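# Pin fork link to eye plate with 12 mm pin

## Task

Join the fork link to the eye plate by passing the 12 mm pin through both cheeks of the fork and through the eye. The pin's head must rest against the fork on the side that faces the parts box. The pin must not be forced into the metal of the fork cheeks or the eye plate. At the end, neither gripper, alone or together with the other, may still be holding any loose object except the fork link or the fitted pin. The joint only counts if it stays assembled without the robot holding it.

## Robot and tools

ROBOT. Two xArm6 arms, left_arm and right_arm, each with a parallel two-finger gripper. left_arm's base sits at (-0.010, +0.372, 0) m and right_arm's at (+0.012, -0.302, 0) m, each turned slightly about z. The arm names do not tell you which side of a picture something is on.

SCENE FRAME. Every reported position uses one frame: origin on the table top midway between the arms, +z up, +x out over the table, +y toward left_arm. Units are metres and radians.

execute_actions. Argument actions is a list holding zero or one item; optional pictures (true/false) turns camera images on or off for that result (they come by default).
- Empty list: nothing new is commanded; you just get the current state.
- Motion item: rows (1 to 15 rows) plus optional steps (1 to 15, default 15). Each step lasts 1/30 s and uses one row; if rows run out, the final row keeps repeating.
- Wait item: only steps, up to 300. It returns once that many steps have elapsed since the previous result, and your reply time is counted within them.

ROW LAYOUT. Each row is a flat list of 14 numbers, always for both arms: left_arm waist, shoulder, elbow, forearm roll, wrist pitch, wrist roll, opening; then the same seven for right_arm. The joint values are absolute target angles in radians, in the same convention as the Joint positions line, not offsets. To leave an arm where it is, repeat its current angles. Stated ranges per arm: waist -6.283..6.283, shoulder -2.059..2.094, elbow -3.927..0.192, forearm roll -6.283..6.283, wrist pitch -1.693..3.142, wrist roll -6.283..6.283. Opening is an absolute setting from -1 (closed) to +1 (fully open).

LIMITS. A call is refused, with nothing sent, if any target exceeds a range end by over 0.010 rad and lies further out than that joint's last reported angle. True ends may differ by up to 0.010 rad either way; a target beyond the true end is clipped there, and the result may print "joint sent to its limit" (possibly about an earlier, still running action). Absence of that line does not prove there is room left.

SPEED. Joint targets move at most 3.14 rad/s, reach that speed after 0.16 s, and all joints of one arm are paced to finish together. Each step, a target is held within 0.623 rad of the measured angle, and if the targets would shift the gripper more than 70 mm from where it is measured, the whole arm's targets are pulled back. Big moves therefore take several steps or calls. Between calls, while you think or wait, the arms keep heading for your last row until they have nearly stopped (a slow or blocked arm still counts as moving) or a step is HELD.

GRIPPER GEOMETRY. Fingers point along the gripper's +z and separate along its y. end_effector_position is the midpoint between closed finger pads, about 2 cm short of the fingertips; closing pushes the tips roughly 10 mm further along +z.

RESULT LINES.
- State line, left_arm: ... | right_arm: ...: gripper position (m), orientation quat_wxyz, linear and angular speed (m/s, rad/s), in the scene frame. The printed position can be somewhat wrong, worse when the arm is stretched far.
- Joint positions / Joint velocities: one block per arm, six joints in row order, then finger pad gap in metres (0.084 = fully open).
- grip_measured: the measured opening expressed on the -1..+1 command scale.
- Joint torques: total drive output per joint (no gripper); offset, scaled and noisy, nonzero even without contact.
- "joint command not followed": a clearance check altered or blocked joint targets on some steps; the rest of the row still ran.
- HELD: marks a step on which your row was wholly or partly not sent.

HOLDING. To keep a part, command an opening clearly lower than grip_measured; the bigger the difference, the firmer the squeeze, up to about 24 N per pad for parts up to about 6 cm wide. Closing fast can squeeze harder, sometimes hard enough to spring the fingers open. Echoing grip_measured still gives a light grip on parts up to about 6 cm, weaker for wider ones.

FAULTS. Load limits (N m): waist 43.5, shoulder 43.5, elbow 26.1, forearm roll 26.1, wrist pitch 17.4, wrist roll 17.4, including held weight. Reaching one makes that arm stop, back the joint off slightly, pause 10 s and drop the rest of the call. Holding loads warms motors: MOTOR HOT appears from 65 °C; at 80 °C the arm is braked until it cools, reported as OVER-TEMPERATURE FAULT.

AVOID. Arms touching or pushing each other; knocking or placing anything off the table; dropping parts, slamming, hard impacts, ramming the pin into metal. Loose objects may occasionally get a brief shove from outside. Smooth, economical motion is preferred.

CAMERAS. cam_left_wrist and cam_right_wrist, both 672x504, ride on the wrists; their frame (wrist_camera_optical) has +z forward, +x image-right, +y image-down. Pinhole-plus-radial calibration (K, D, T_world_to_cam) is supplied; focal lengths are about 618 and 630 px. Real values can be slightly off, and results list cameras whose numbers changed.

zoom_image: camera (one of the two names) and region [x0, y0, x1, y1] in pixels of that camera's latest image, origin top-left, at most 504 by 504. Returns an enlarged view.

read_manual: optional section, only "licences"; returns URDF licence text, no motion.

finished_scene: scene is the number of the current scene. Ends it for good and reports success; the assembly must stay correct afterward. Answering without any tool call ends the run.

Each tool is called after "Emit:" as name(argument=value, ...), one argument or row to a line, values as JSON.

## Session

Emit:
execute_actions(
  actions=[],
)

Scene clock: 0.00 s of 6033.50 s.
left_arm: end_effector_position=(+0.2463, +0.1118, +0.1296) grip_measured=+1.00 end_effector_quat_wxyz=(+0.536, +0.214, +0.728, -0.369) end_effector_velocity=(-0.000, +0.000, -0.000) end_effector_angular_velocity=(+0.000, +0.000, -0.000) | right_arm: end_effector_position=(+0.2050, -0.0231, +0.2868) grip_measured=+1.00 end_effector_quat_wxyz=(+0.153, +0.507, +0.714, +0.458) end_effector_velocity=(-0.000, +0.000, +0.000) end_effector_angular_velocity=(+0.001, -0.001, +0.001)
Joint positions: left_arm=[-0.545 -0.295  0.041 -2.895  1.171 -0.38   0.084] | right_arm=[ 0.991 -1.236 -0.055 -0.892  0.504 -0.189  0.084]
Joint velocities: left_arm=[ 0.  0.  0.  0. -0. -0.  0.] | right_arm=[-0.    -0.001 -0.     0.    -0.001 -0.    -0.   ]
Joint torques (N m, as the arm reports them, + toward a larger angle): no reading
Motor temperatures (°C, as the motors report them): left_arm=[29 36 37 33 34 35] | right_arm=[32 31 30 32 38 29]
camera_calibration (this result's frames):
cam_left_wrist: T_world_to_cam=[[0.689288, 0.653614, -0.312524, -0.172305], [0.343832, 0.0845731, 0.935215, -0.149726], [0.637701, -0.752088, -0.166438, 0.0801407], [0, 0, 0, 1]] pos_world=[0.119143, 0.185557, 0.0995152]
cam_right_wrist: T_world_to_cam=[[0.576901, 0.0718359, 0.813649, -0.320523], [0.447361, -0.861227, -0.241156, 0.023268], [0.683413, 0.503118, -0.52898, 0.149775], [0, 0, 0, 1]] pos_world=[0.0721432, -0.0322903, 0.345632]

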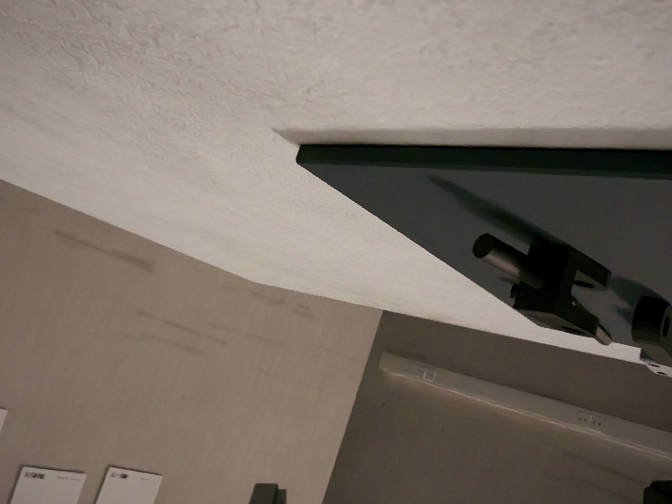

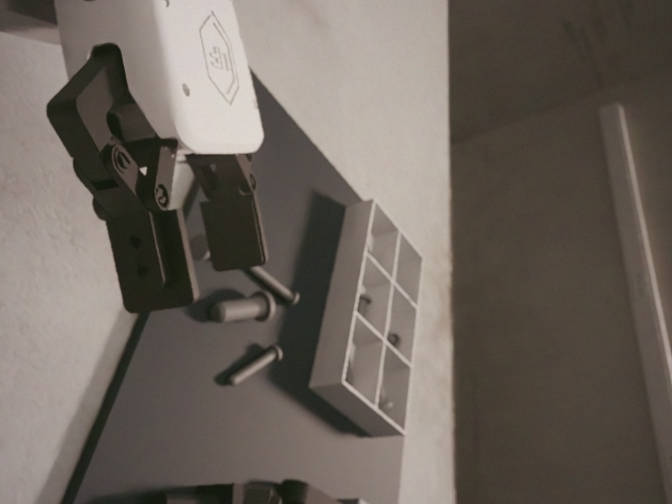

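Separate arms first.

Emit:
execute_actions(
  actions=[
    {"rows":[[0.2,-0.295,0.041,-2.895,1.171,-0.38,1,-0.1,-1.236,-0.055,-0.892,0.504,-0.189,1]]},
  ],
  pictures=false,
)

Emit:
execute_actions(
  actions=[
    {"steps":20},
  ],
  pictures=false,
)

Emit:
execute_actions(
  actions=[
    {"rows":[[0.2,-0.295,-1.233,-2.895,1.171,-0.38,1,-0.1,-0.6,-0.8,0,1.2,0,1]]},
  ],
  pictures=false,
)

Emit:
execute_actions(
  actions=[
    {"steps":40},
  ],
  pictures=false,
)

Emit:
execute_actions(
  actions=[
    {"rows":[[-0.363,0.024,-1.233,0,1.209,1.094,1,-0.1,-0.6,-0.8,0,1.2,0,1]]},
  ],
  pictures=false,
)

Emit:
execute_actions(
  actions=[
    {"steps":70},
  ],
)

Scene clock: 6.67 s of 6033.50 s.
left_arm: end_effector_position=(+0.3396, +0.2659, +0.1296) grip_measured=+1.00 end_effector_quat_wxyz=(+0.611, +0.027, +0.758, -0.225) end_effector_velocity=(+0.129, +0.426, -0.001) end_effector_angular_velocity=(+0.000, +0.001, +1.221) | right_arm: end_effector_position=(+0.3179, -0.1555, +0.2868) grip_measured=+1.00 end_effector_quat_wxyz=(+0.265, +0.673, +0.560, +0.404) end_effector_velocity=(+0.187, -0.390, +0.000) end_effector_angular_velocity=(+0.001, -0.001, -1.274)
Joint positions: left_arm=[-0.046 -0.295  0.041 -2.895  1.171 -0.38   0.084] | right_arm=[ 0.473 -1.236 -0.055 -0.892  0.504 -0.189  0.084]
Joint velocities: left_arm=[1.221 0.    0.001 0.    0.    0.    0.   ] | right_arm=[-1.274 -0.001  0.     0.     0.    -0.     0.   ]
Joint torques (N m, as the arm reports them, + toward a larger angle): left_arm=[ -0.8   -9.81 -11.02   0.52   1.34   0.33] | right_arm=[  0.11   1.23 -14.6    0.42  -1.49   0.66]
Motor temperatures (°C, as the motors report them): left_arm=[29 36 37 33 34 35] | right_arm=[32 31 32 32 38 29]
Steps of this call (steps 1 to 90: nothing new was sent; then 3.17 s passed at rest; steps 91 to 105: all 15 steps of this action). Readings (joint positions):
91: left_arm=[-0.544 -0.295 0.041 -2.895 1.171 -0.380] | right_arm=[0.990 -1.236 -0.055 -0.892 0.504 -0.189]
92: left_arm=[-0.540 -0.295 0.041 -2.894 1.171 -0.380] | right_arm=[0.986 -1.236 -0.055 -0.893 0.504 -0.189]
94: left_arm=[-0.497 -0.295 0.041 -2.894 1.171 -0.380] | right_arm=[0.944 -1.236 -0.055 -0.893 0.503 -0.189]
98: left_arm=[-0.331 -0.295 0.040 -2.895 1.171 -0.380] | right_arm=[0.771 -1.236 -0.055 -0.892 0.504 -0.189]
105: the state above

Scene clock: 7.33 s of 6033.50 s.
left_arm: end_effector_position=(+0.3548, +0.3538, +0.1294) grip_measured=+1.00 end_effector_quat_wxyz=(+0.634, -0.066, +0.756, -0.149) end_effector_velocity=(-0.000, +0.002, -0.000) end_effector_angular_velocity=(+0.000, +0.000, +0.006) | right_arm: end_effector_position=(+0.3489, -0.3429, +0.2869) grip_measured=+1.00 end_effector_quat_wxyz=(+0.367, +0.803, +0.349, +0.314) end_effector_velocity=(-0.002, -0.014, -0.000) end_effector_angular_velocity=(+0.000, +0.000, -0.043)
Joint positions: left_arm=[ 0.199 -0.295  0.041 -2.895  1.171 -0.38   0.084] | right_arm=[-0.095 -1.236 -0.055 -0.892  0.504 -0.189  0.084]
Joint velocities: left_arm=[ 0.005 -0.     0.    -0.    -0.     0.    -0.   ] | right_arm=[-0.043  0.    -0.    -0.    -0.    -0.     0.   ]
Joint torques (N m, as the arm reports them, + toward a larger angle): left_arm=[ -0.73  -9.64 -11.45   0.47   1.46   0.21] | right_arm=[  0.61   0.94 -14.58   0.37  -1.41   0.61]
Motor temperatures (°C, as the motors report them): left_arm=[29 36 37 33 34 35] | right_arm=[32 31 32 32 38 29]
Steps of this call (steps 1 to 20: the robot went on to your last target). Readings (joint positions):
1: left_arm=[-0.005 -0.295 0.041 -2.895 1.171 -0.380] | right_arm=[0.430 -1.236 -0.055 -0.892 0.504 -0.189]
2: left_arm=[0.036 -0.295 0.041 -2.895 1.171 -0.380] | right_arm=[0.387 -1.236 -0.055 -0.892 0.504 -0.189]
4: left_arm=[0.111 -0.295 0.041 -2.895 1.171 -0.380] | right_arm=[0.302 -1.236 -0.055 -0.892 0.504 -0.189]
8: left_arm=[0.179 -0.295 0.041 -2.895 1.171 -0.380] | right_arm=[0.132 -1.236 -0.055 -0.892 0.504 -0.189]
20: the state above

Scene clock: 7.83 s of 6033.50 s.
left_arm: end_effector_position=(+0.4697, +0.3638, +0.2773) grip_measured=+1.00 end_effector_quat_wxyz=(+0.748, -0.032, +0.646, -0.147) end_effector_velocity=(+0.208, +0.018, +0.383) end_effector_angular_velocity=(+0.065, -0.751, +0.001) | right_arm: end_effector_position=(+0.3690, -0.3171, +0.3148) grip_measured=+1.00 end_effector_quat_wxyz=(+0.037, +0.993, +0.017, +0.114) end_effector_velocity=(+0.008, +0.161, +0.024) end_effector_angular_velocity=(+0.840, +0.340, -0.296)
Joint positions: left_arm=[ 0.2   -0.295 -0.284 -2.895  1.171 -0.38   0.084] | right_arm=[-0.1   -0.633 -0.754 -0.076  1.158 -0.011  0.084]
Joint velocities: left_arm=[ 0.001  0.    -0.754 -0.    -0.     0.     0.   ] | right_arm=[ 0.001  0.349 -0.458  0.835  0.457  0.113 -0.   ]
Joint torques (N m, as the arm reports them, + toward a larger angle): left_arm=[ -0.3  -16.47 -16.61   0.5    1.72   0.37] | right_arm=[ -0.24  -9.29 -12.14  -3.42  -2.21   0.31]
Motor temperatures (°C, as the motors report them): left_arm=[29 36 37 33 34 35] | right_arm=[32 31 32 32 38 29]
Steps of this call (steps 1 to 15: all 15 steps of this action). Readings (joint positions):
1: left_arm=[0.199 -0.295 0.041 -2.895 1.171 -0.380] | right_arm=[-0.096 -1.236 -0.055 -0.892 0.504 -0.189]
2: left_arm=[0.199 -0.295 0.038 -2.895 1.171 -0.380] | right_arm=[-0.097 -1.232 -0.059 -0.887 0.509 -0.187]
4: left_arm=[0.199 -0.294 0.003 -2.895 1.169 -0.380] | right_arm=[-0.098 -1.189 -0.100 -0.843 0.554 -0.174]
8: left_arm=[0.200 -0.295 -0.108 -2.895 1.171 -0.380] | right_arm=[-0.099 -0.934 -0.373 -0.572 0.818 -0.098]
15: the state above

Scene clock: 9.17 s of 6033.50 s.
left_arm: end_effector_position=(+0.4845, +0.3653, +0.8019) grip_measured=+1.00 end_effector_quat_wxyz=(+0.960, +0.067, +0.244, -0.120) end_effector_velocity=(-0.000, +0.001, +0.021) end_effector_angular_velocity=(+0.003, -0.030, +0.003) | right_arm: end_effector_position=(+0.3704, -0.3020, +0.3188) grip_measured=+1.00 end_effector_quat_wxyz=(-0.000, +0.995, +0.001, +0.100) end_effector_velocity=(+0.000, -0.000, +0.000) end_effector_angular_velocity=(-0.000, -0.000, -0.001)
Joint positions: left_arm=[ 0.2   -0.297 -1.223 -2.895  1.171 -0.38   0.084] | right_arm=[-0.1   -0.6   -0.8   -0.     1.2    0.     0.084]
Joint velocities: left_arm=[ 0.     0.028 -0.07  -0.    -0.012  0.     0.   ] | right_arm=[-0.001  0.    -0.    -0.    -0.    -0.    -0.   ]
Joint torques (N m, as the arm reports them, + toward a larger angle): left_arm=[ -0.62 -19.   -19.47   0.38   1.6    0.35] | right_arm=[ -0.41  -6.47 -13.85  -0.26  -1.86   0.62]
Motor temperatures (°C, as the motors report them): left_arm=[29 36 38 33 34 35] | right_arm=[32 31 32 32 38 29]
Steps of this call (steps 1 to 40: the robot went on to your last target). Readings (joint positions):
1: left_arm=[0.200 -0.295 -0.309 -2.895 1.171 -0.380] | right_arm=[-0.100 -0.623 -0.767 -0.053 1.170 -0.007]
2: left_arm=[0.200 -0.295 -0.335 -2.895 1.171 -0.380] | right_arm=[-0.100 -0.617 -0.776 -0.038 1.179 -0.005]
4: left_arm=[0.200 -0.295 -0.385 -2.895 1.171 -0.380] | right_arm=[-0.100 -0.609 -0.786 -0.019 1.190 -0.003]
8: left_arm=[0.200 -0.295 -0.486 -2.895 1.171 -0.380] | right_arm=[-0.100 -0.604 -0.796 -0.005 1.197 -0.001]
40: the state above

Scene clock: 9.67 s of 6033.50 s.
left_arm: end_effector_position=(+0.5205, +0.1912, +0.7150) grip_measured=+1.00 end_effector_quat_wxyz=(+0.923, +0.275, +0.260, -0.074) end_effector_velocity=(-0.009, -0.399, -0.216) end_effector_angular_velocity=(+1.141, -0.312, -0.061) | right_arm: end_effector_position=(+0.3704, -0.3020, +0.3188) grip_measured=+1.00 end_effector_quat_wxyz=(-0.000, +0.995, +0.001, +0.100) end_effector_velocity=(+0.000, +0.000, +0.000) end_effector_angular_velocity=(-0.000, -0.001, +0.001)
Joint positions: left_arm=[-0.025 -0.166 -1.227 -2.596  1.186 -0.081  0.084] | right_arm=[-0.1   -0.6   -0.8   -0.     1.2    0.     0.084]
Joint velocities: left_arm=[-0.465  0.261 -0.008  0.788  0.032  0.785  0.   ] | right_arm=[ 0.001 -0.     0.    -0.    -0.001  0.     0.   ]
Joint torques (N m, as the arm reports them, + toward a larger angle): left_arm=[ -0.52 -25.93 -22.     0.21   1.71   0.36] | right_arm=[ -0.06  -6.32 -14.22  -0.35  -1.84   0.57]
Motor temperatures (°C, as the motors report them): left_arm=[29 36 38 33 34 35] | right_arm=[32 31 32 32 38 29]
Steps of this call (steps 1 to 15: all 15 steps of this action). Readings (joint positions):
1: left_arm=[0.200 -0.295 -1.225 -2.895 1.171 -0.380] | right_arm=[-0.100 -0.600 -0.800 -0.000 1.200 -0.000]
2: left_arm=[0.197 -0.293 -1.226 -2.890 1.171 -0.374] | right_arm=[-0.100 -0.600 -0.800 -0.000 1.200 -0.000]
4: left_arm=[0.167 -0.277 -1.229 -2.854 1.174 -0.338] | right_arm=[-0.100 -0.600 -0.800 -0.000 1.200 0.000]
8: left_arm=[0.091 -0.231 -1.225 -2.766 1.178 -0.251] | right_arm=[-0.100 -0.600 -0.800 -0.000 1.200 -0.000]
15: the state above

Scene clock: 12.00 s of 6033.50 s.
left_arm: end_effector_position=(+0.4206, +0.1499, +0.2499) grip_measured=+1.00 end_effector_quat_wxyz=(+0.000, +0.707, -0.707, +0.000) end_effector_velocity=(-0.000, +0.000, -0.001) end_effector_angular_velocity=(+0.001, +0.002, +0.000) | right_arm: end_effector_position=(+0.3704, -0.3020, +0.3188) grip_measured=+1.00 end_effector_quat_wxyz=(-0.000, +0.995, +0.001, +0.100) end_effector_velocity=(-0.000, -0.000, +0.000) end_effector_angular_velocity=(+0.000, -0.001, -0.000)
Joint positions: left_arm=[-0.363  0.024 -1.233 -0.     1.209  1.094  0.084] | right_arm=[-0.1   -0.6   -0.8   -0.     1.2   -0.     0.084]
Joint velocities: left_arm=[ 0.     0.     0.002 -0.     0.     0.     0.   ] | right_arm=[-0.    -0.001  0.     0.     0.     0.     0.   ]
Joint torques (N m, as the arm reports them, + toward a larger angle): left_arm=[ -0.31 -30.1  -20.86  -0.09  -1.32   0.3 ] | right_arm=[ -0.27  -6.02 -14.09  -0.35  -1.89   0.62]
Motor temperatures (°C, as the motors report them): left_arm=[29 36 38 33 34 35] | right_arm=[32 31 32 32 38 29]
Steps of this call (steps 1 to 70: the robot went on to your last target). Readings (joint positions):
1: left_arm=[-0.040 -0.157 -1.227 -2.570 1.187 -0.055] | right_arm=[-0.100 -0.600 -0.800 0.000 1.200 0.000]
2: left_arm=[-0.055 -0.149 -1.228 -2.542 1.188 -0.027] | right_arm=[-0.100 -0.600 -0.800 0.000 1.200 -0.000]
4: left_arm=[-0.084 -0.132 -1.228 -2.485 1.190 0.030] | right_arm=[-0.100 -0.600 -0.800 0.000 1.200 -0.000]
8: left_arm=[-0.139 -0.102 -1.229 -2.362 1.194 0.154] | right_arm=[-0.100 -0.600 -0.800 0.000 1.200 0.000]
70: the state above
camera_calibration (this result's frames):
cam_left_wrist: T_world_to_cam=[[-0.999678, -0.00843088, 0.0239537, 0.445742], [-0.00861277, 0.999935, -0.0075005, -0.0788027], [-0.0238889, -0.00770439, -0.999685, 0.392585], [0, 0, 0, 1]] pos_world=[0.454298, 0.0855802, 0.381194]
cam_right_wrist: T_world_to_cam=[[0.0104261, -0.999928, 0.00590442, -0.278212], [-0.979164, -0.0114068, -0.202752, 0.489612], [0.202805, -0.00366748, -0.979212, 0.362469], [0, 0, 0, 1]] pos_world=[0.408801, -0.271278, 0.455846]

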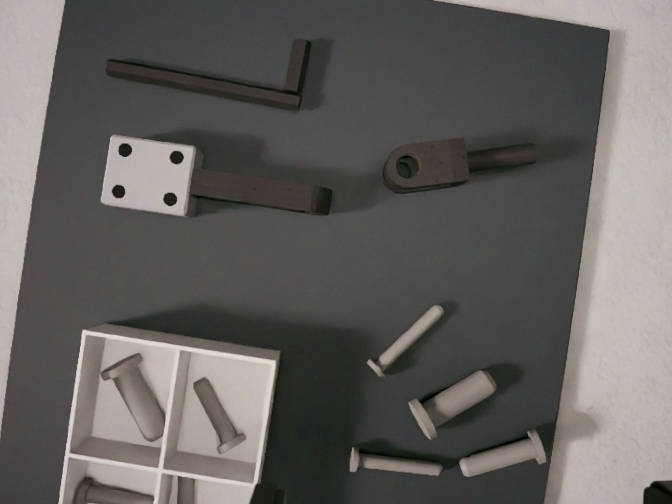

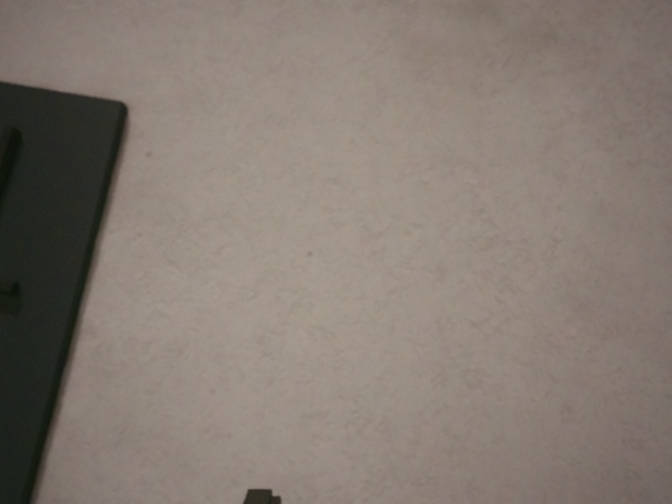

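Emit:
execute_actions(
  actions=[
    {"rows":[[-0.15,0.024,-1.233,0,1.209,1.094,-0.42,0.563,0.1,-0.966,0,0.866,0.535,-1]]},
  ],
  pictures=false,
)

Emit:
execute_actions(
  actions=[
    {"steps":30},
  ],
  pictures=false,
)

Emit:
execute_actions(
  actions=[
    {"rows":[[-0.15,0.024,-1.233,0,1.209,1.094,-0.42,0.563,0.2657,-0.966,0,0.7,0.535,-1]]},
  ],
)

Emit:
execute_actions(
  actions=[
    {"rows":[[-0.15,0.024,-1.233,0,1.209,1.094,-0.42,0.579,0.283,-0.991,0,0.708,0.551,-1],[-0.15,0.024,-1.233,0,1.209,1.094,-0.42,0.579,0.283,-0.991,0,0.708,0.551,-1],[-0.15,0.024,-1.233,0,1.209,1.094,-0.42,0.579,0.283,-0.991,0,0.708,0.551,-1],[-0.15,0.024,-1.233,0,1.209,1.094,-0.42,0.579,0.283,-0.991,0,0.708,0.551,-1],[-0.15,0.024,-1.233,0,1.209,1.094,-0.42,0.595,0.3,-1.017,0,0.717,0.567,-1],[-0.15,0.024,-1.233,0,1.209,1.094,-0.42,0.595,0.3,-1.017,0,0.717,0.567,-1],[-0.15,0.024,-1.233,0,1.209,1.094,-0.42,0.595,0.3,-1.017,0,0.717,0.567,-1],[-0.15,0.024,-1.233,0,1.209,1.094,-0.42,0.595,0.3,-1.017,0,0.717,0.567,-1],[-0.15,0.024,-1.233,0,1.209,1.094,-0.42,0.611,0.317,-1.042,0,0.725,0.583,-1]]},
  ],
)

Scene clock: 31.10 s of 6033.50 s.
left_arm: end_effector_position=(+0.4572, +0.2436, +0.2499) grip_measured=-0.44 end_effector_quat_wxyz=(+0.000, +0.777, -0.630, +0.000) end_effector_velocity=(+0.004, +0.016, -0.001) end_effector_angular_velocity=(-0.002, +0.002, +0.037) | right_arm: end_effector_position=(+0.4144, -0.1601, +0.2380) grip_measured=-1.00 end_effector_quat_wxyz=(-0.016, +0.998, +0.032, +0.049) end_effector_velocity=(+0.012, +0.341, -0.220) end_effector_angular_velocity=(-0.023, +0.247, +0.154)
Joint positions: left_arm=[-0.155  0.024 -1.233 -0.     1.209  1.094  0.025] | right_arm=[ 0.239 -0.246 -0.885  0.     1.028  0.275  0.   ]
Joint velocities: left_arm=[ 0.036  0.001  0.001 -0.003 -0.    -0.    -0.   ] | right_arm=[ 0.743  0.794 -0.184 -0.    -0.369  0.592  0.   ]
Joint torques (N m, as the arm reports them, + toward a larger angle): left_arm=[ -1.1  -29.78 -20.74   0.42  -1.31   0.19] | right_arm=[  0.01 -12.16 -13.68  -0.45  -1.7    0.62]
Motor temperatures (°C, as the motors report them): left_arm=[29 36 40 33 34 35] | right_arm=[32 31 34 32 38 29]
Steps of this call (steps 1 to 15: the robot went on to your last target; steps 16 to 90: nothing new was sent; then 15.60 s passed at rest; steps 91 to 105: all 15 steps of this action). Readings (joint positions):
91: left_arm=[-0.363 0.024 -1.233 -0.000 1.209 1.094] | right_arm=[-0.100 -0.600 -0.800 -0.000 1.200 0.000]
92: left_arm=[-0.359 0.024 -1.233 -0.000 1.209 1.094] | right_arm=[-0.096 -0.596 -0.802 -0.000 1.197 0.005]
94: left_arm=[-0.322 0.024 -1.233 -0.001 1.209 1.094] | right_arm=[-0.056 -0.558 -0.815 -0.000 1.175 0.040]
98: left_arm=[-0.206 0.024 -1.233 0.000 1.209 1.094] | right_arm=[0.059 -0.438 -0.841 0.000 1.117 0.132]
105: the state above

Scene clock: 32.10 s of 6033.50 s.
left_arm: end_effector_position=(+0.4578, +0.2459, +0.2499) grip_measured=-0.44 end_effector_quat_wxyz=(+0.000, +0.778, -0.628, +0.000) end_effector_velocity=(-0.000, +0.000, -0.000) end_effector_angular_velocity=(+0.001, +0.001, -0.001) | right_arm: end_effector_position=(+0.3811, -0.0135, +0.1306) grip_measured=-1.00 end_effector_quat_wxyz=(-0.000, +0.998, +0.064, +0.000) end_effector_velocity=(-0.001, +0.001, -0.002) end_effector_angular_velocity=(-0.002, +0.002, +0.002)
Joint positions: left_arm=[-0.15   0.024 -1.233 -0.     1.209  1.094  0.025] | right_arm=[ 0.563  0.1   -0.966 -0.     0.866  0.535  0.   ]
Joint velocities: left_arm=[-0.    -0.     0.001  0.    -0.     0.     0.   ] | right_arm=[ 0.003  0.004  0.     0.    -0.001  0.001  0.   ]
Joint torques (N m, as the arm reports them, + toward a larger angle): left_arm=[ -0.36 -30.4  -20.82   0.21  -1.26   0.01] | right_arm=[ -0.1  -16.83 -12.73  -0.41  -1.49   0.53]
Motor temperatures (°C, as the motors report them): left_arm=[29 36 40 33 34 35] | right_arm=[32 31 34 32 38 29]
Steps of this call (steps 1 to 30: the robot went on to your last target). Readings (joint positions):
1: left_arm=[-0.154 0.024 -1.233 -0.000 1.209 1.094] | right_arm=[0.263 -0.220 -0.892 0.000 1.016 0.295]
2: left_arm=[-0.153 0.024 -1.233 -0.000 1.209 1.094] | right_arm=[0.288 -0.193 -0.898 0.000 1.004 0.314]
4: left_arm=[-0.152 0.024 -1.233 -0.000 1.209 1.094] | right_arm=[0.336 -0.142 -0.910 0.000 0.979 0.353]
8: left_arm=[-0.151 0.024 -1.233 -0.000 1.209 1.094] | right_arm=[0.431 -0.041 -0.933 0.000 0.932 0.429]
30: the state above

Scene clock: 32.60 s of 6033.50 s.
left_arm: end_effector_position=(+0.4578, +0.2459, +0.2499) grip_measured=-0.44 end_effector_quat_wxyz=(+0.000, +0.778, -0.628, +0.000) end_effector_velocity=(-0.000, +0.000, -0.001) end_effector_angular_velocity=(+0.001, +0.001, +0.001) | right_arm: end_effector_position=(+0.3923, -0.0045, +0.0661) grip_measured=-1.00 end_effector_quat_wxyz=(-0.001, +0.998, +0.065, +0.001) end_effector_velocity=(-0.001, -0.001, -0.011) end_effector_angular_velocity=(-0.003, +0.004, +0.001)
Joint positions: left_arm=[-0.15   0.024 -1.233 -0.     1.209  1.094  0.025] | right_arm=[ 0.563  0.262 -0.967 -0.     0.702  0.535  0.   ]
Joint velocities: left_arm=[-0.    -0.     0.001  0.     0.    -0.001 -0.   ] | right_arm=[ 0.     0.022  0.007 -0.    -0.024 -0.     0.   ]
Joint torques (N m, as the arm reports them, + toward a larger angle): left_arm=[ -0.66 -30.23 -20.93   0.    -1.36   0.3 ] | right_arm=[ -0.05 -18.56 -11.48  -0.31  -1.43   0.61]
Motor temperatures (°C, as the motors report them): left_arm=[29 36 40 33 34 35] | right_arm=[32 31 34 32 38 29]
Steps of this call (steps 1 to 15: all 15 steps of this action). Readings (joint positions):
1: left_arm=[-0.150 0.024 -1.233 -0.000 1.209 1.094] | right_arm=[0.563 0.100 -0.966 -0.000 0.866 0.535]
2: left_arm=[-0.150 0.024 -1.233 -0.000 1.209 1.094] | right_arm=[0.563 0.103 -0.967 -0.000 0.860 0.535]
4: left_arm=[-0.150 0.024 -1.233 -0.000 1.209 1.094] | right_arm=[0.563 0.141 -0.971 -0.000 0.817 0.535]
8: left_arm=[-0.150 0.024 -1.233 0.000 1.209 1.094] | right_arm=[0.563 0.244 -0.960 0.000 0.730 0.535]
15: the state above
camera_calibration (this result's frames):
cam_left_wrist: T_world_to_cam=[[-0.97531, -0.21954, 0.0239283, 0.524531], [-0.21977, 0.975523, -0.00741713, -0.071785], [-0.0217143, -0.0124927, -0.999686, 0.394389], [0, 0, 0, 1]] pos_world=[0.504368, 0.19011, 0.381182]
cam_right_wrist: T_world_to_cam=[[0.138966, -0.990294, 0.00237394, -0.0296868], [-0.990271, -0.138979, -0.00689469, 0.454007], [0.0071577, -0.00139272, -0.999973, 0.18985], [0, 0, 0, 1]] pos_world=[0.452357, 0.0339634, 0.193045]

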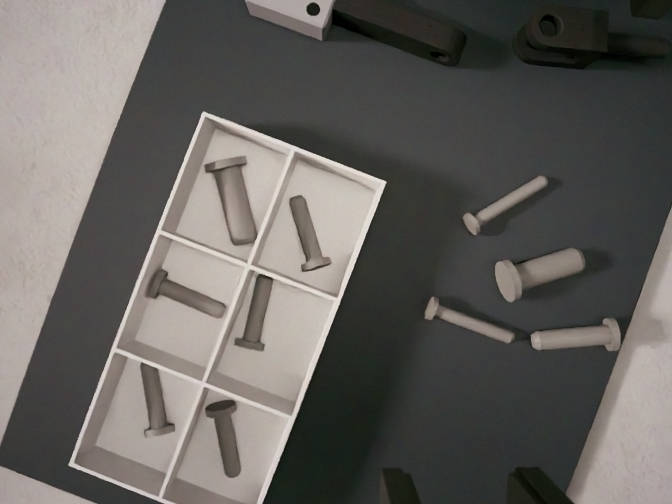

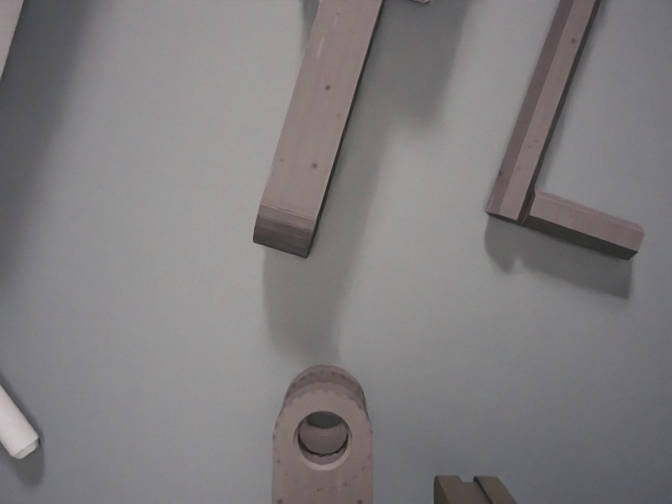

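Scene clock: 33.10 s of 6033.50 s.
left_arm: end_effector_position=(+0.4578, +0.2459, +0.2499) grip_measured=-0.44 end_effector_quat_wxyz=(+0.000, +0.778, -0.628, +0.000) end_effector_velocity=(+0.000, -0.000, +0.001) end_effector_angular_velocity=(-0.000, -0.001, +0.000) | right_arm: end_effector_position=(+0.3912, +0.0233, +0.0647) grip_measured=-1.00 end_effector_quat_wxyz=(-0.000, +0.998, +0.065, +0.001) end_effector_velocity=(+0.002, +0.020, -0.000) end_effector_angular_velocity=(+0.006, -0.004, -0.008)
Joint positions: left_arm=[-0.15   0.024 -1.233 -0.     1.209  1.094  0.025] | right_arm=[ 0.608  0.313 -1.038 -0.     0.723  0.58   0.   ]
Joint velocities: left_arm=[-0.    -0.    -0.001 -0.     0.    -0.    -0.   ] | right_arm=[ 0.027  0.037 -0.052  0.003  0.008  0.033  0.   ]
Joint torques (N m, as the arm reports them, + toward a larger angle): left_arm=[ -0.37 -29.92 -20.74   0.42  -1.29   0.33] | right_arm=[ -0.46 -18.7  -11.12  -0.15  -1.45   0.54]
Motor temperatures (°C, as the motors report them): left_arm=[29 36 40 33 34 35] | right_arm=[32 31 34 32 38 29]
Steps of this call (steps 1 to 15: all 15 steps of this action). Readings (joint positions):
1: left_arm=[-0.150 0.024 -1.233 -0.000 1.209 1.094] | right_arm=[0.563 0.263 -0.967 -0.000 0.702 0.535]
2: left_arm=[-0.150 0.024 -1.233 -0.000 1.209 1.094] | right_arm=[0.565 0.266 -0.970 0.000 0.703 0.538]
4: left_arm=[-0.150 0.024 -1.233 -0.000 1.209 1.094] | right_arm=[0.572 0.274 -0.981 -0.000 0.705 0.544]
8: left_arm=[-0.150 0.024 -1.233 -0.000 1.209 1.094] | right_arm=[0.587 0.291 -1.004 -0.000 0.712 0.559]
15: the state above
camera_calibration (this result's frames):
cam_left_wrist: T_world_to_cam=[[-0.97531, -0.21954, 0.0239282, 0.524531], [-0.21977, 0.975523, -0.0074171, -0.0717849], [-0.0217142, -0.0124927, -0.999686, 0.394389], [0, 0, 0, 1]] pos_world=[0.504368, 0.190111, 0.381182]
cam_right_wrist: T_world_to_cam=[[0.139322, -0.990241, 0.00334848, -0.00217024], [-0.990231, -0.139338, -0.0052361, 0.456619], [0.00565158, -0.00258627, -0.999981, 0.189078], [0, 0, 0, 1]] pos_world=[0.451392, 0.0619645, 0.191472]

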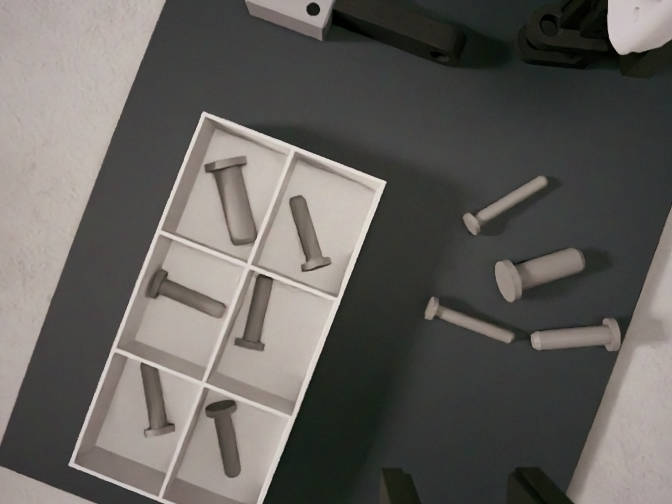

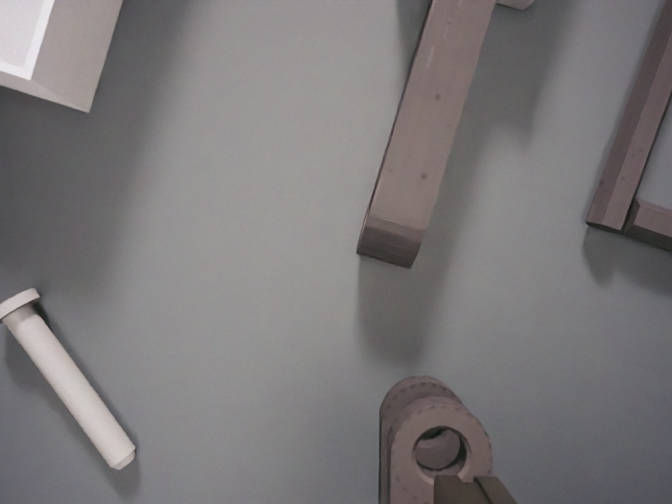

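Slid over the top. Retry 7 mm lower.

Emit:
execute_actions(
  actions=[
    {"rows":[[-0.15,0.024,-1.233,0,1.209,1.094,-0.42,0.563,0.258,-0.966,0,0.708,0.535,-1]]},
  ],
  pictures=false,
)

Emit:
execute_actions(
  actions=[
    {"rows":[[-0.15,0.024,-1.233,0,1.209,1.094,-0.42,0.563,0.283,-0.966,0,0.683,0.535,-1]],"steps":10},
  ],
  pictures=false,
)

Emit:
execute_actions(
  actions=[
    {"rows":[[-0.15,0.024,-1.233,0,1.209,1.094,-0.42,0.579,0.3,-0.991,0,0.691,0.551,-1],[-0.15,0.024,-1.233,0,1.209,1.094,-0.42,0.579,0.3,-0.991,0,0.691,0.551,-1],[-0.15,0.024,-1.233,0,1.209,1.094,-0.42,0.579,0.3,-0.991,0,0.691,0.551,-1],[-0.15,0.024,-1.233,0,1.209,1.094,-0.42,0.579,0.3,-0.991,0,0.691,0.551,-1],[-0.15,0.024,-1.233,0,1.209,1.094,-0.42,0.595,0.317,-1.017,0,0.7,0.567,-1],[-0.15,0.024,-1.233,0,1.209,1.094,-0.42,0.595,0.317,-1.017,0,0.7,0.567,-1],[-0.15,0.024,-1.233,0,1.209,1.094,-0.42,0.595,0.317,-1.017,0,0.7,0.567,-1],[-0.15,0.024,-1.233,0,1.209,1.094,-0.42,0.595,0.317,-1.017,0,0.7,0.567,-1],[-0.15,0.024,-1.233,0,1.209,1.094,-0.42,0.611,0.334,-1.042,0,0.708,0.583,-1],[-0.15,0.024,-1.233,0,1.209,1.094,-0.42,0.611,0.334,-1.042,0,0.708,0.583,-1],[-0.15,0.024,-1.233,0,1.209,1.094,-0.42,0.611,0.334,-1.042,0,0.708,0.583,-1],[-0.15,0.024,-1.233,0,1.209,1.094,-0.42,0.611,0.334,-1.042,0,0.708,0.583,-1],[-0.15,0.024,-1.233,0,1.209,1.094,-0.42,0.627,0.351,-1.067,0,0.716,0.599,-1]]},
  ],
  pictures=false,
)

Emit:
execute_actions(
  actions=[
    {"steps":15},
  ],
)

Scene clock: 52.90 s of 6033.50 s.
left_arm: end_effector_position=(+0.4578, +0.2459, +0.2499) grip_measured=-0.44 end_effector_quat_wxyz=(+0.000, +0.778, -0.628, +0.000) end_effector_velocity=(+0.000, -0.000, +0.001) end_effector_angular_velocity=(-0.002, -0.001, +0.001) | right_arm: end_effector_position=(+0.3910, -0.0051, +0.0667) grip_measured=-1.00 end_effector_quat_wxyz=(+0.000, +0.998, +0.065, -0.000) end_effector_velocity=(+0.002, -0.002, +0.003) end_effector_angular_velocity=(+0.004, -0.005, -0.000)
Joint positions: left_arm=[-0.15   0.024 -1.233  0.     1.209  1.094  0.025] | right_arm=[ 0.564  0.259 -0.967  0.     0.708  0.536  0.   ]
Joint velocities: left_arm=[ 0.     0.    -0.001 -0.001  0.    -0.001  0.   ] | right_arm=[-0.006 -0.01   0.005 -0.    -0.001 -0.005  0.   ]
Joint torques (N m, as the arm reports them, + toward a larger angle): left_arm=[  0.07 -29.94 -20.66   0.14  -1.48   0.33] | right_arm=[  0.06 -18.38 -11.59  -0.37  -1.39   0.56]
Motor temperatures (°C, as the motors report them): left_arm=[29 36 41 33 35 35] | right_arm=[32 31 33 32 38 29]
Steps of this call (steps 1 to 15: the robot went on to your last target; steps 16 to 90: nothing new was sent; then 16.30 s passed at rest; steps 91 to 105: all 15 steps of this action). Readings (joint positions):
91: left_arm=[-0.150 0.024 -1.233 -0.000 1.209 1.094] | right_arm=[0.611 0.317 -1.042 -0.000 0.725 0.583]
92: left_arm=[-0.150 0.024 -1.233 -0.000 1.209 1.094] | right_arm=[0.609 0.314 -1.038 0.000 0.723 0.579]
94: left_arm=[-0.150 0.024 -1.233 -0.000 1.209 1.094] | right_arm=[0.592 0.291 -1.009 0.001 0.715 0.561]
98: left_arm=[-0.150 0.024 -1.233 0.000 1.209 1.094] | right_arm=[0.568 0.267 -0.971 0.000 0.711 0.541]
105: the state above

Scene clock: 53.23 s of 6033.50 s.
left_arm: end_effector_position=(+0.4578, +0.2459, +0.2499) grip_measured=-0.44 end_effector_quat_wxyz=(+0.000, +0.778, -0.628, +0.000) end_effector_velocity=(+0.000, +0.000, -0.000) end_effector_angular_velocity=(+0.001, -0.000, -0.000) | right_arm: end_effector_position=(+0.3920, -0.0047, +0.0572) grip_measured=-1.00 end_effector_quat_wxyz=(+0.000, +0.998, +0.065, -0.000) end_effector_velocity=(+0.006, +0.004, +0.003) end_effector_angular_velocity=(+0.012, -0.016, -0.000)
Joint positions: left_arm=[-0.15   0.024 -1.233  0.     1.209  1.094  0.025] | right_arm=[ 0.563  0.282 -0.966  0.     0.684  0.535  0.   ]
Joint velocities: left_arm=[ 0.     0.    -0.     0.001 -0.    -0.    -0.   ] | right_arm=[-0.001  0.004 -0.01  -0.    -0.014 -0.     0.   ]
Joint torques (N m, as the arm reports them, + toward a larger angle): left_arm=[ -0.14 -29.98 -20.92   0.07  -1.41   0.41] | right_arm=[ -0.28 -18.4  -11.6   -0.37  -1.48   0.74]
Motor temperatures (°C, as the motors report them): left_arm=[29 36 41 33 35 35] | right_arm=[32 31 33 32 38 29]
Steps of this call (steps 1 to 10: all 10 steps of this action). Readings (joint positions):
1: left_arm=[-0.150 0.024 -1.233 0.000 1.209 1.094] | right_arm=[0.564 0.259 -0.966 0.000 0.708 0.535]
2: left_arm=[-0.150 0.024 -1.233 -0.000 1.209 1.094] | right_arm=[0.564 0.262 -0.967 0.000 0.704 0.535]
4: left_arm=[-0.150 0.024 -1.233 0.000 1.209 1.094] | right_arm=[0.563 0.272 -0.967 0.000 0.694 0.535]
8: left_arm=[-0.150 0.024 -1.233 -0.000 1.209 1.094] | right_arm=[0.563 0.282 -0.965 0.000 0.686 0.535]
10: the state above

Scene clock: 53.73 s of 6033.50 s.
left_arm: end_effector_position=(+0.4578, +0.2459, +0.2499) grip_measured=-0.44 end_effector_quat_wxyz=(+0.000, +0.778, -0.628, +0.000) end_effector_velocity=(+0.000, -0.000, +0.000) end_effector_angular_velocity=(-0.001, -0.001, -0.001) | right_arm: end_effector_position=(+0.3929, +0.0278, +0.0601) grip_measured=-1.00 end_effector_quat_wxyz=(-0.001, +0.998, +0.064, +0.002) end_effector_velocity=(+0.006, +0.113, +0.026) end_effector_angular_velocity=(+0.062, -0.059, +0.022)
Joint positions: left_arm=[-0.15   0.024 -1.233 -0.     1.209  1.094  0.025] | right_arm=[ 0.613  0.333 -1.05  -0.     0.712  0.586  0.   ]
Joint velocities: left_arm=[ 0.     0.    -0.001 -0.    -0.     0.001 -0.   ] | right_arm=[ 0.159  0.123 -0.253  0.011  0.045  0.129  0.   ]
Joint torques (N m, as the arm reports them, + toward a larger angle): left_arm=[ -0.63 -30.36 -20.77   0.36  -1.2    0.32] | right_arm=[ 0.74 -8.84 -8.07  0.19 -3.07  0.63]
Motor temperatures (°C, as the motors report them): left_arm=[29 36 41 33 35 35] | right_arm=[32 31 33 32 38 29]
Steps of this call (steps 1 to 15: all 15 steps of this action). Readings (joint positions):
1: left_arm=[-0.150 0.024 -1.233 -0.000 1.209 1.094] | right_arm=[0.563 0.282 -0.966 0.000 0.684 0.535]
2: left_arm=[-0.150 0.024 -1.233 -0.000 1.209 1.094] | right_arm=[0.565 0.285 -0.970 0.000 0.685 0.538]
4: left_arm=[-0.150 0.024 -1.233 0.000 1.209 1.094] | right_arm=[0.572 0.292 -0.981 -0.000 0.688 0.544]
8: left_arm=[-0.150 0.024 -1.233 0.000 1.209 1.094] | right_arm=[0.587 0.308 -1.004 -0.000 0.695 0.559]
15: the state above

Scene clock: 54.23 s of 6033.50 s.
left_arm: end_effector_position=(+0.4578, +0.2459, +0.2499) grip_measured=-0.44 end_effector_quat_wxyz=(+0.000, +0.778, -0.628, +0.000) end_effector_velocity=(-0.000, +0.000, -0.000) end_effector_angular_velocity=(+0.000, +0.000, -0.000) | right_arm: end_effector_position=(+0.3903, +0.0350, +0.0562) grip_measured=-1.00 end_effector_quat_wxyz=(+0.000, +0.998, +0.064, -0.000) end_effector_velocity=(+0.000, +0.001, +0.002) end_effector_angular_velocity=(+0.002, -0.002, +0.001)
Joint positions: left_arm=[-0.15   0.024 -1.233 -0.     1.209  1.094  0.025] | right_arm=[ 0.627  0.352 -1.067  0.     0.716  0.599  0.   ]
Joint velocities: left_arm=[-0. -0.  0.  0. -0.  0.  0.] | right_arm=[ 0.    -0.003 -0.002 -0.     0.002 -0.     0.   ]
Joint torques (N m, as the arm reports them, + toward a larger angle): left_arm=[ -0.48 -29.98 -21.01   0.15  -1.29   0.34] | right_arm=[ -0.21 -19.58 -11.85  -0.3   -1.57   0.58]
Motor temperatures (°C, as the motors report them): left_arm=[29 36 41 33 35 35] | right_arm=[32 31 33 32 38 29]
Steps of this call (steps 1 to 15: the robot went on to your last target). Readings (joint positions):
1: left_arm=[-0.150 0.024 -1.233 0.000 1.209 1.094] | right_arm=[0.618 0.337 -1.057 0.000 0.712 0.590]
2: left_arm=[-0.150 0.024 -1.233 0.000 1.209 1.094] | right_arm=[0.622 0.340 -1.062 0.000 0.712 0.593]
4: left_arm=[-0.150 0.024 -1.233 0.000 1.209 1.094] | right_arm=[0.626 0.346 -1.066 0.001 0.712 0.596]
8: left_arm=[-0.150 0.024 -1.233 -0.000 1.209 1.094] | right_arm=[0.626 0.355 -1.061 0.000 0.715 0.598]
15: the state above
camera_calibration (this result's frames):
cam_left_wrist: T_world_to_cam=[[-0.97531, -0.21954, 0.0239283, 0.524531], [-0.21977, 0.975523, -0.00741711, -0.071785], [-0.0217143, -0.0124927, -0.999686, 0.394389], [0, 0, 0, 1]] pos_world=[0.504368, 0.190111, 0.381182]
cam_right_wrist: T_world_to_cam=[[0.138867, -0.990301, 0.00440933, 0.00969395], [-0.990303, -0.138883, -0.00346679, 0.457289], [0.00404555, -0.00388515, -0.999984, 0.181334], [0, 0, 0, 1]] pos_world=[0.450775, 0.0738141, 0.182874]

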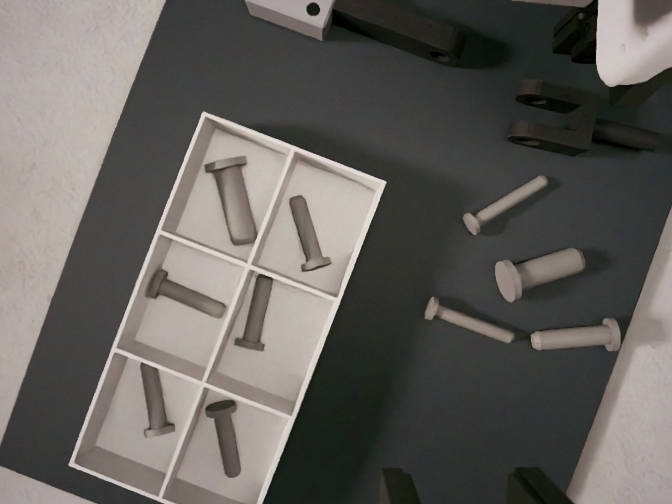

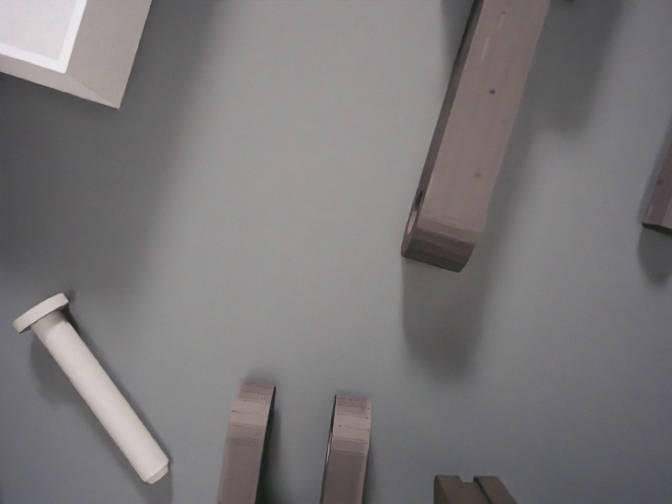

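Emit:
execute_actions(
  actions=[
    {"rows":[[0,0.024,-1.233,0,1.209,1.094,-0.42,0.627,0.27,-1.067,0,0.797,0.599,-1]],"steps":10},
  ],
  pictures=false,
)

Emit:
execute_actions(
  actions=[
    {"rows":[[0,0.024,-1.233,0,1.209,1.094,-0.42,0.747,0.2775,-1.0728,0,0.7953,0.849,-0.3]]},
  ],
  pictures=false,
)

Emit:
execute_actions(
  actions=[
    {"steps":8},
  ],
)

Scene clock: 64.43 s of 6033.50 s.
left_arm: end_effector_position=(+0.4709, +0.3127, +0.2499) grip_measured=-0.44 end_effector_quat_wxyz=(-0.000, +0.820, -0.572, -0.000) end_effector_velocity=(+0.005, +0.044, -0.000) end_effector_angular_velocity=(-0.004, +0.002, +0.096) | right_arm: end_effector_position=(+0.3880, +0.0330, +0.0909) grip_measured=-1.00 end_effector_quat_wxyz=(-0.001, +0.998, +0.065, +0.001) end_effector_velocity=(-0.026, -0.023, -0.016) end_effector_angular_velocity=(-0.066, +0.074, +0.001)
Joint positions: left_arm=[-0.009  0.024 -1.233  0.     1.209  1.094  0.025] | right_arm=[ 0.627  0.273 -1.068 -0.     0.792  0.599  0.   ]
Joint velocities: left_arm=[ 0.094 -0.001  0.002 -0.005  0.    -0.    -0.   ] | right_arm=[ 0.001 -0.013  0.046  0.     0.066 -0.     0.   ]
Joint torques (N m, as the arm reports them, + toward a larger angle): left_arm=[ -2.17 -29.97 -20.9   -0.05  -1.36   0.37] | right_arm=[ -0.02 -18.55 -12.68  -0.33  -1.67   0.59]
Motor temperatures (°C, as the motors report them): left_arm=[29 36 41 33 35 35] | right_arm=[32 31 33 32 38 29]
Steps of this call (steps 1 to 15: the robot went on to your last target; steps 16 to 90: nothing new was sent; then 6.87 s passed at rest; steps 91 to 100: all 10 steps of this action). Readings (joint positions):
91: left_arm=[-0.150 0.024 -1.233 -0.000 1.209 1.094] | right_arm=[0.627 0.351 -1.067 0.000 0.716 0.599]
92: left_arm=[-0.146 0.024 -1.233 -0.000 1.209 1.094] | right_arm=[0.627 0.347 -1.066 0.000 0.722 0.599]
94: left_arm=[-0.109 0.024 -1.233 -0.001 1.209 1.094] | right_arm=[0.627 0.319 -1.063 0.000 0.753 0.599]
98: left_arm=[-0.020 0.024 -1.233 0.001 1.209 1.094] | right_arm=[0.627 0.276 -1.071 -0.000 0.786 0.599]
100: the state above

Scene clock: 64.93 s of 6033.50 s.
left_arm: end_effector_position=(+0.4714, +0.3170, +0.2499) grip_measured=-0.44 end_effector_quat_wxyz=(+0.000, +0.823, -0.568, +0.000) end_effector_velocity=(+0.001, +0.001, +0.001) end_effector_angular_velocity=(+0.000, -0.001, +0.003) | right_arm: end_effector_position=(+0.3462, +0.0749, +0.0900) grip_measured=-0.32 end_effector_quat_wxyz=(+0.000, +1.000, +0.001, -0.000) end_effector_velocity=(-0.005, +0.006, +0.001) end_effector_angular_velocity=(+0.001, -0.001, -0.034)
Joint positions: left_arm=[-0.     0.024 -1.233 -0.     1.209  1.094  0.025] | right_arm=[ 0.744  0.277 -1.073 -0.     0.795  0.844  0.03 ]
Joint velocities: left_arm=[ 0.002  0.    -0.002  0.    -0.    -0.001  0.   ] | right_arm=[ 0.015  0.    -0.002 -0.     0.     0.049 -0.   ]
Joint torques (N m, as the arm reports them, + toward a larger angle): left_arm=[ -0.49 -30.16 -21.06   0.12  -1.41   0.22] | right_arm=[ -0.69 -19.33 -12.2   -0.27  -1.47   0.61]
Motor temperatures (°C, as the motors report them): left_arm=[29 36 41 33 35 35] | right_arm=[32 31 33 32 38 29]
Steps of this call (steps 1 to 15: all 15 steps of this action). Readings (joint positions):
1: left_arm=[-0.007 0.024 -1.233 0.000 1.209 1.094] | right_arm=[0.627 0.273 -1.067 -0.000 0.793 0.599]
2: left_arm=[-0.005 0.024 -1.233 0.000 1.209 1.094] | right_arm=[0.629 0.273 -1.066 -0.000 0.795 0.605]
4: left_arm=[-0.003 0.024 -1.233 -0.000 1.209 1.094] | right_arm=[0.648 0.273 -1.067 -0.000 0.796 0.649]
8: left_arm=[-0.001 0.024 -1.233 -0.000 1.209 1.094] | right_arm=[0.723 0.277 -1.071 0.000 0.795 0.792]
15: the state above

Scene clock: 65.20 s of 6033.50 s.
left_arm: end_effector_position=(+0.4714, +0.3171, +0.2499) grip_measured=-0.44 end_effector_quat_wxyz=(+0.000, +0.823, -0.568, +0.000) end_effector_velocity=(-0.000, +0.000, -0.000) end_effector_angular_velocity=(+0.000, +0.001, +0.001) | right_arm: end_effector_position=(+0.3454, +0.0756, +0.0900) grip_measured=-0.32 end_effector_quat_wxyz=(+0.000, +1.000, -0.000, -0.000) end_effector_velocity=(-0.001, +0.000, +0.001) end_effector_angular_velocity=(+0.001, -0.000, -0.002)
Joint positions: left_arm=[-0.     0.024 -1.233 -0.     1.209  1.094  0.025] | right_arm=[ 0.747  0.278 -1.073 -0.     0.795  0.849  0.03 ]
Joint velocities: left_arm=[ 0.    -0.     0.001  0.    -0.    -0.    -0.   ] | right_arm=[ 0.001 -0.002 -0.     0.     0.002  0.003 -0.   ]
Joint torques (N m, as the arm reports them, + toward a larger angle): left_arm=[ -0.59 -30.22 -21.04   0.54  -1.3    0.13] | right_arm=[ -0.35 -19.14 -12.45  -0.39  -1.52   0.62]
Motor temperatures (°C, as the motors report them): left_arm=[29 36 41 33 35 35] | right_arm=[32 31 33 32 38 29]
Steps of this call (steps 1 to 8: the robot went on to your last target). Readings (joint positions):
1: left_arm=[-0.000 0.024 -1.233 -0.000 1.209 1.094] | right_arm=[0.745 0.277 -1.073 -0.000 0.795 0.846]
2: left_arm=[-0.000 0.024 -1.233 -0.000 1.209 1.094] | right_arm=[0.745 0.277 -1.073 -0.000 0.795 0.847]
4: left_arm=[-0.000 0.024 -1.233 -0.000 1.209 1.094] | right_arm=[0.746 0.277 -1.073 -0.000 0.795 0.848]
8: the state above
camera_calibration (this result's frames):
cam_left_wrist: T_world_to_cam=[[-0.931569, -0.362776, 0.0239295, 0.578232], [-0.363035, 0.931746, -0.00741863, -0.0568617], [-0.0196049, -0.0155982, -0.999686, 0.395565], [0, 0, 0, 1]] pos_world=[0.525775, 0.268919, 0.381182]
cam_right_wrist: T_world_to_cam=[[0.00930623, -0.999949, 0.00396138, 0.101551], [-0.999948, -0.0093227, -0.00416168, 0.412206], [0.0041984, -0.00392244, -0.999983, 0.215403], [0, 0, 0, 1]] pos_world=[0.410335, 0.106234, 0.216712]

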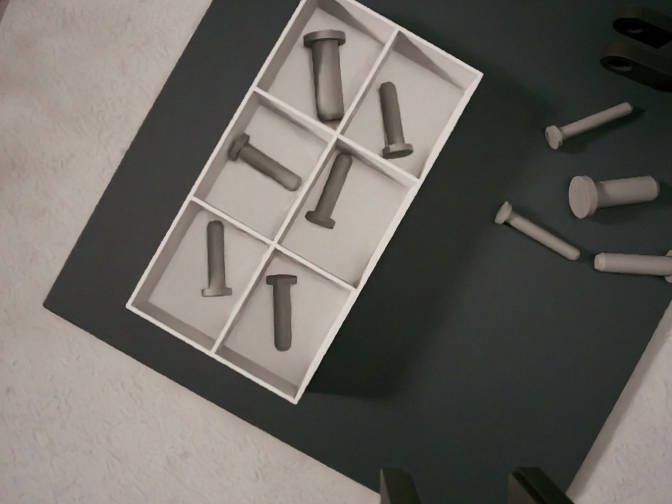

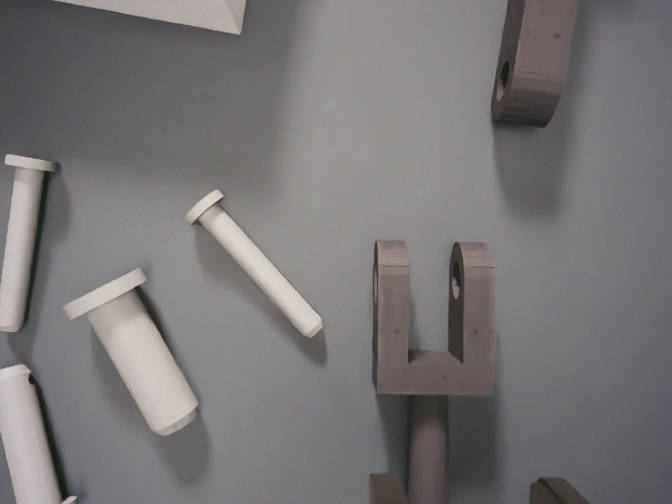

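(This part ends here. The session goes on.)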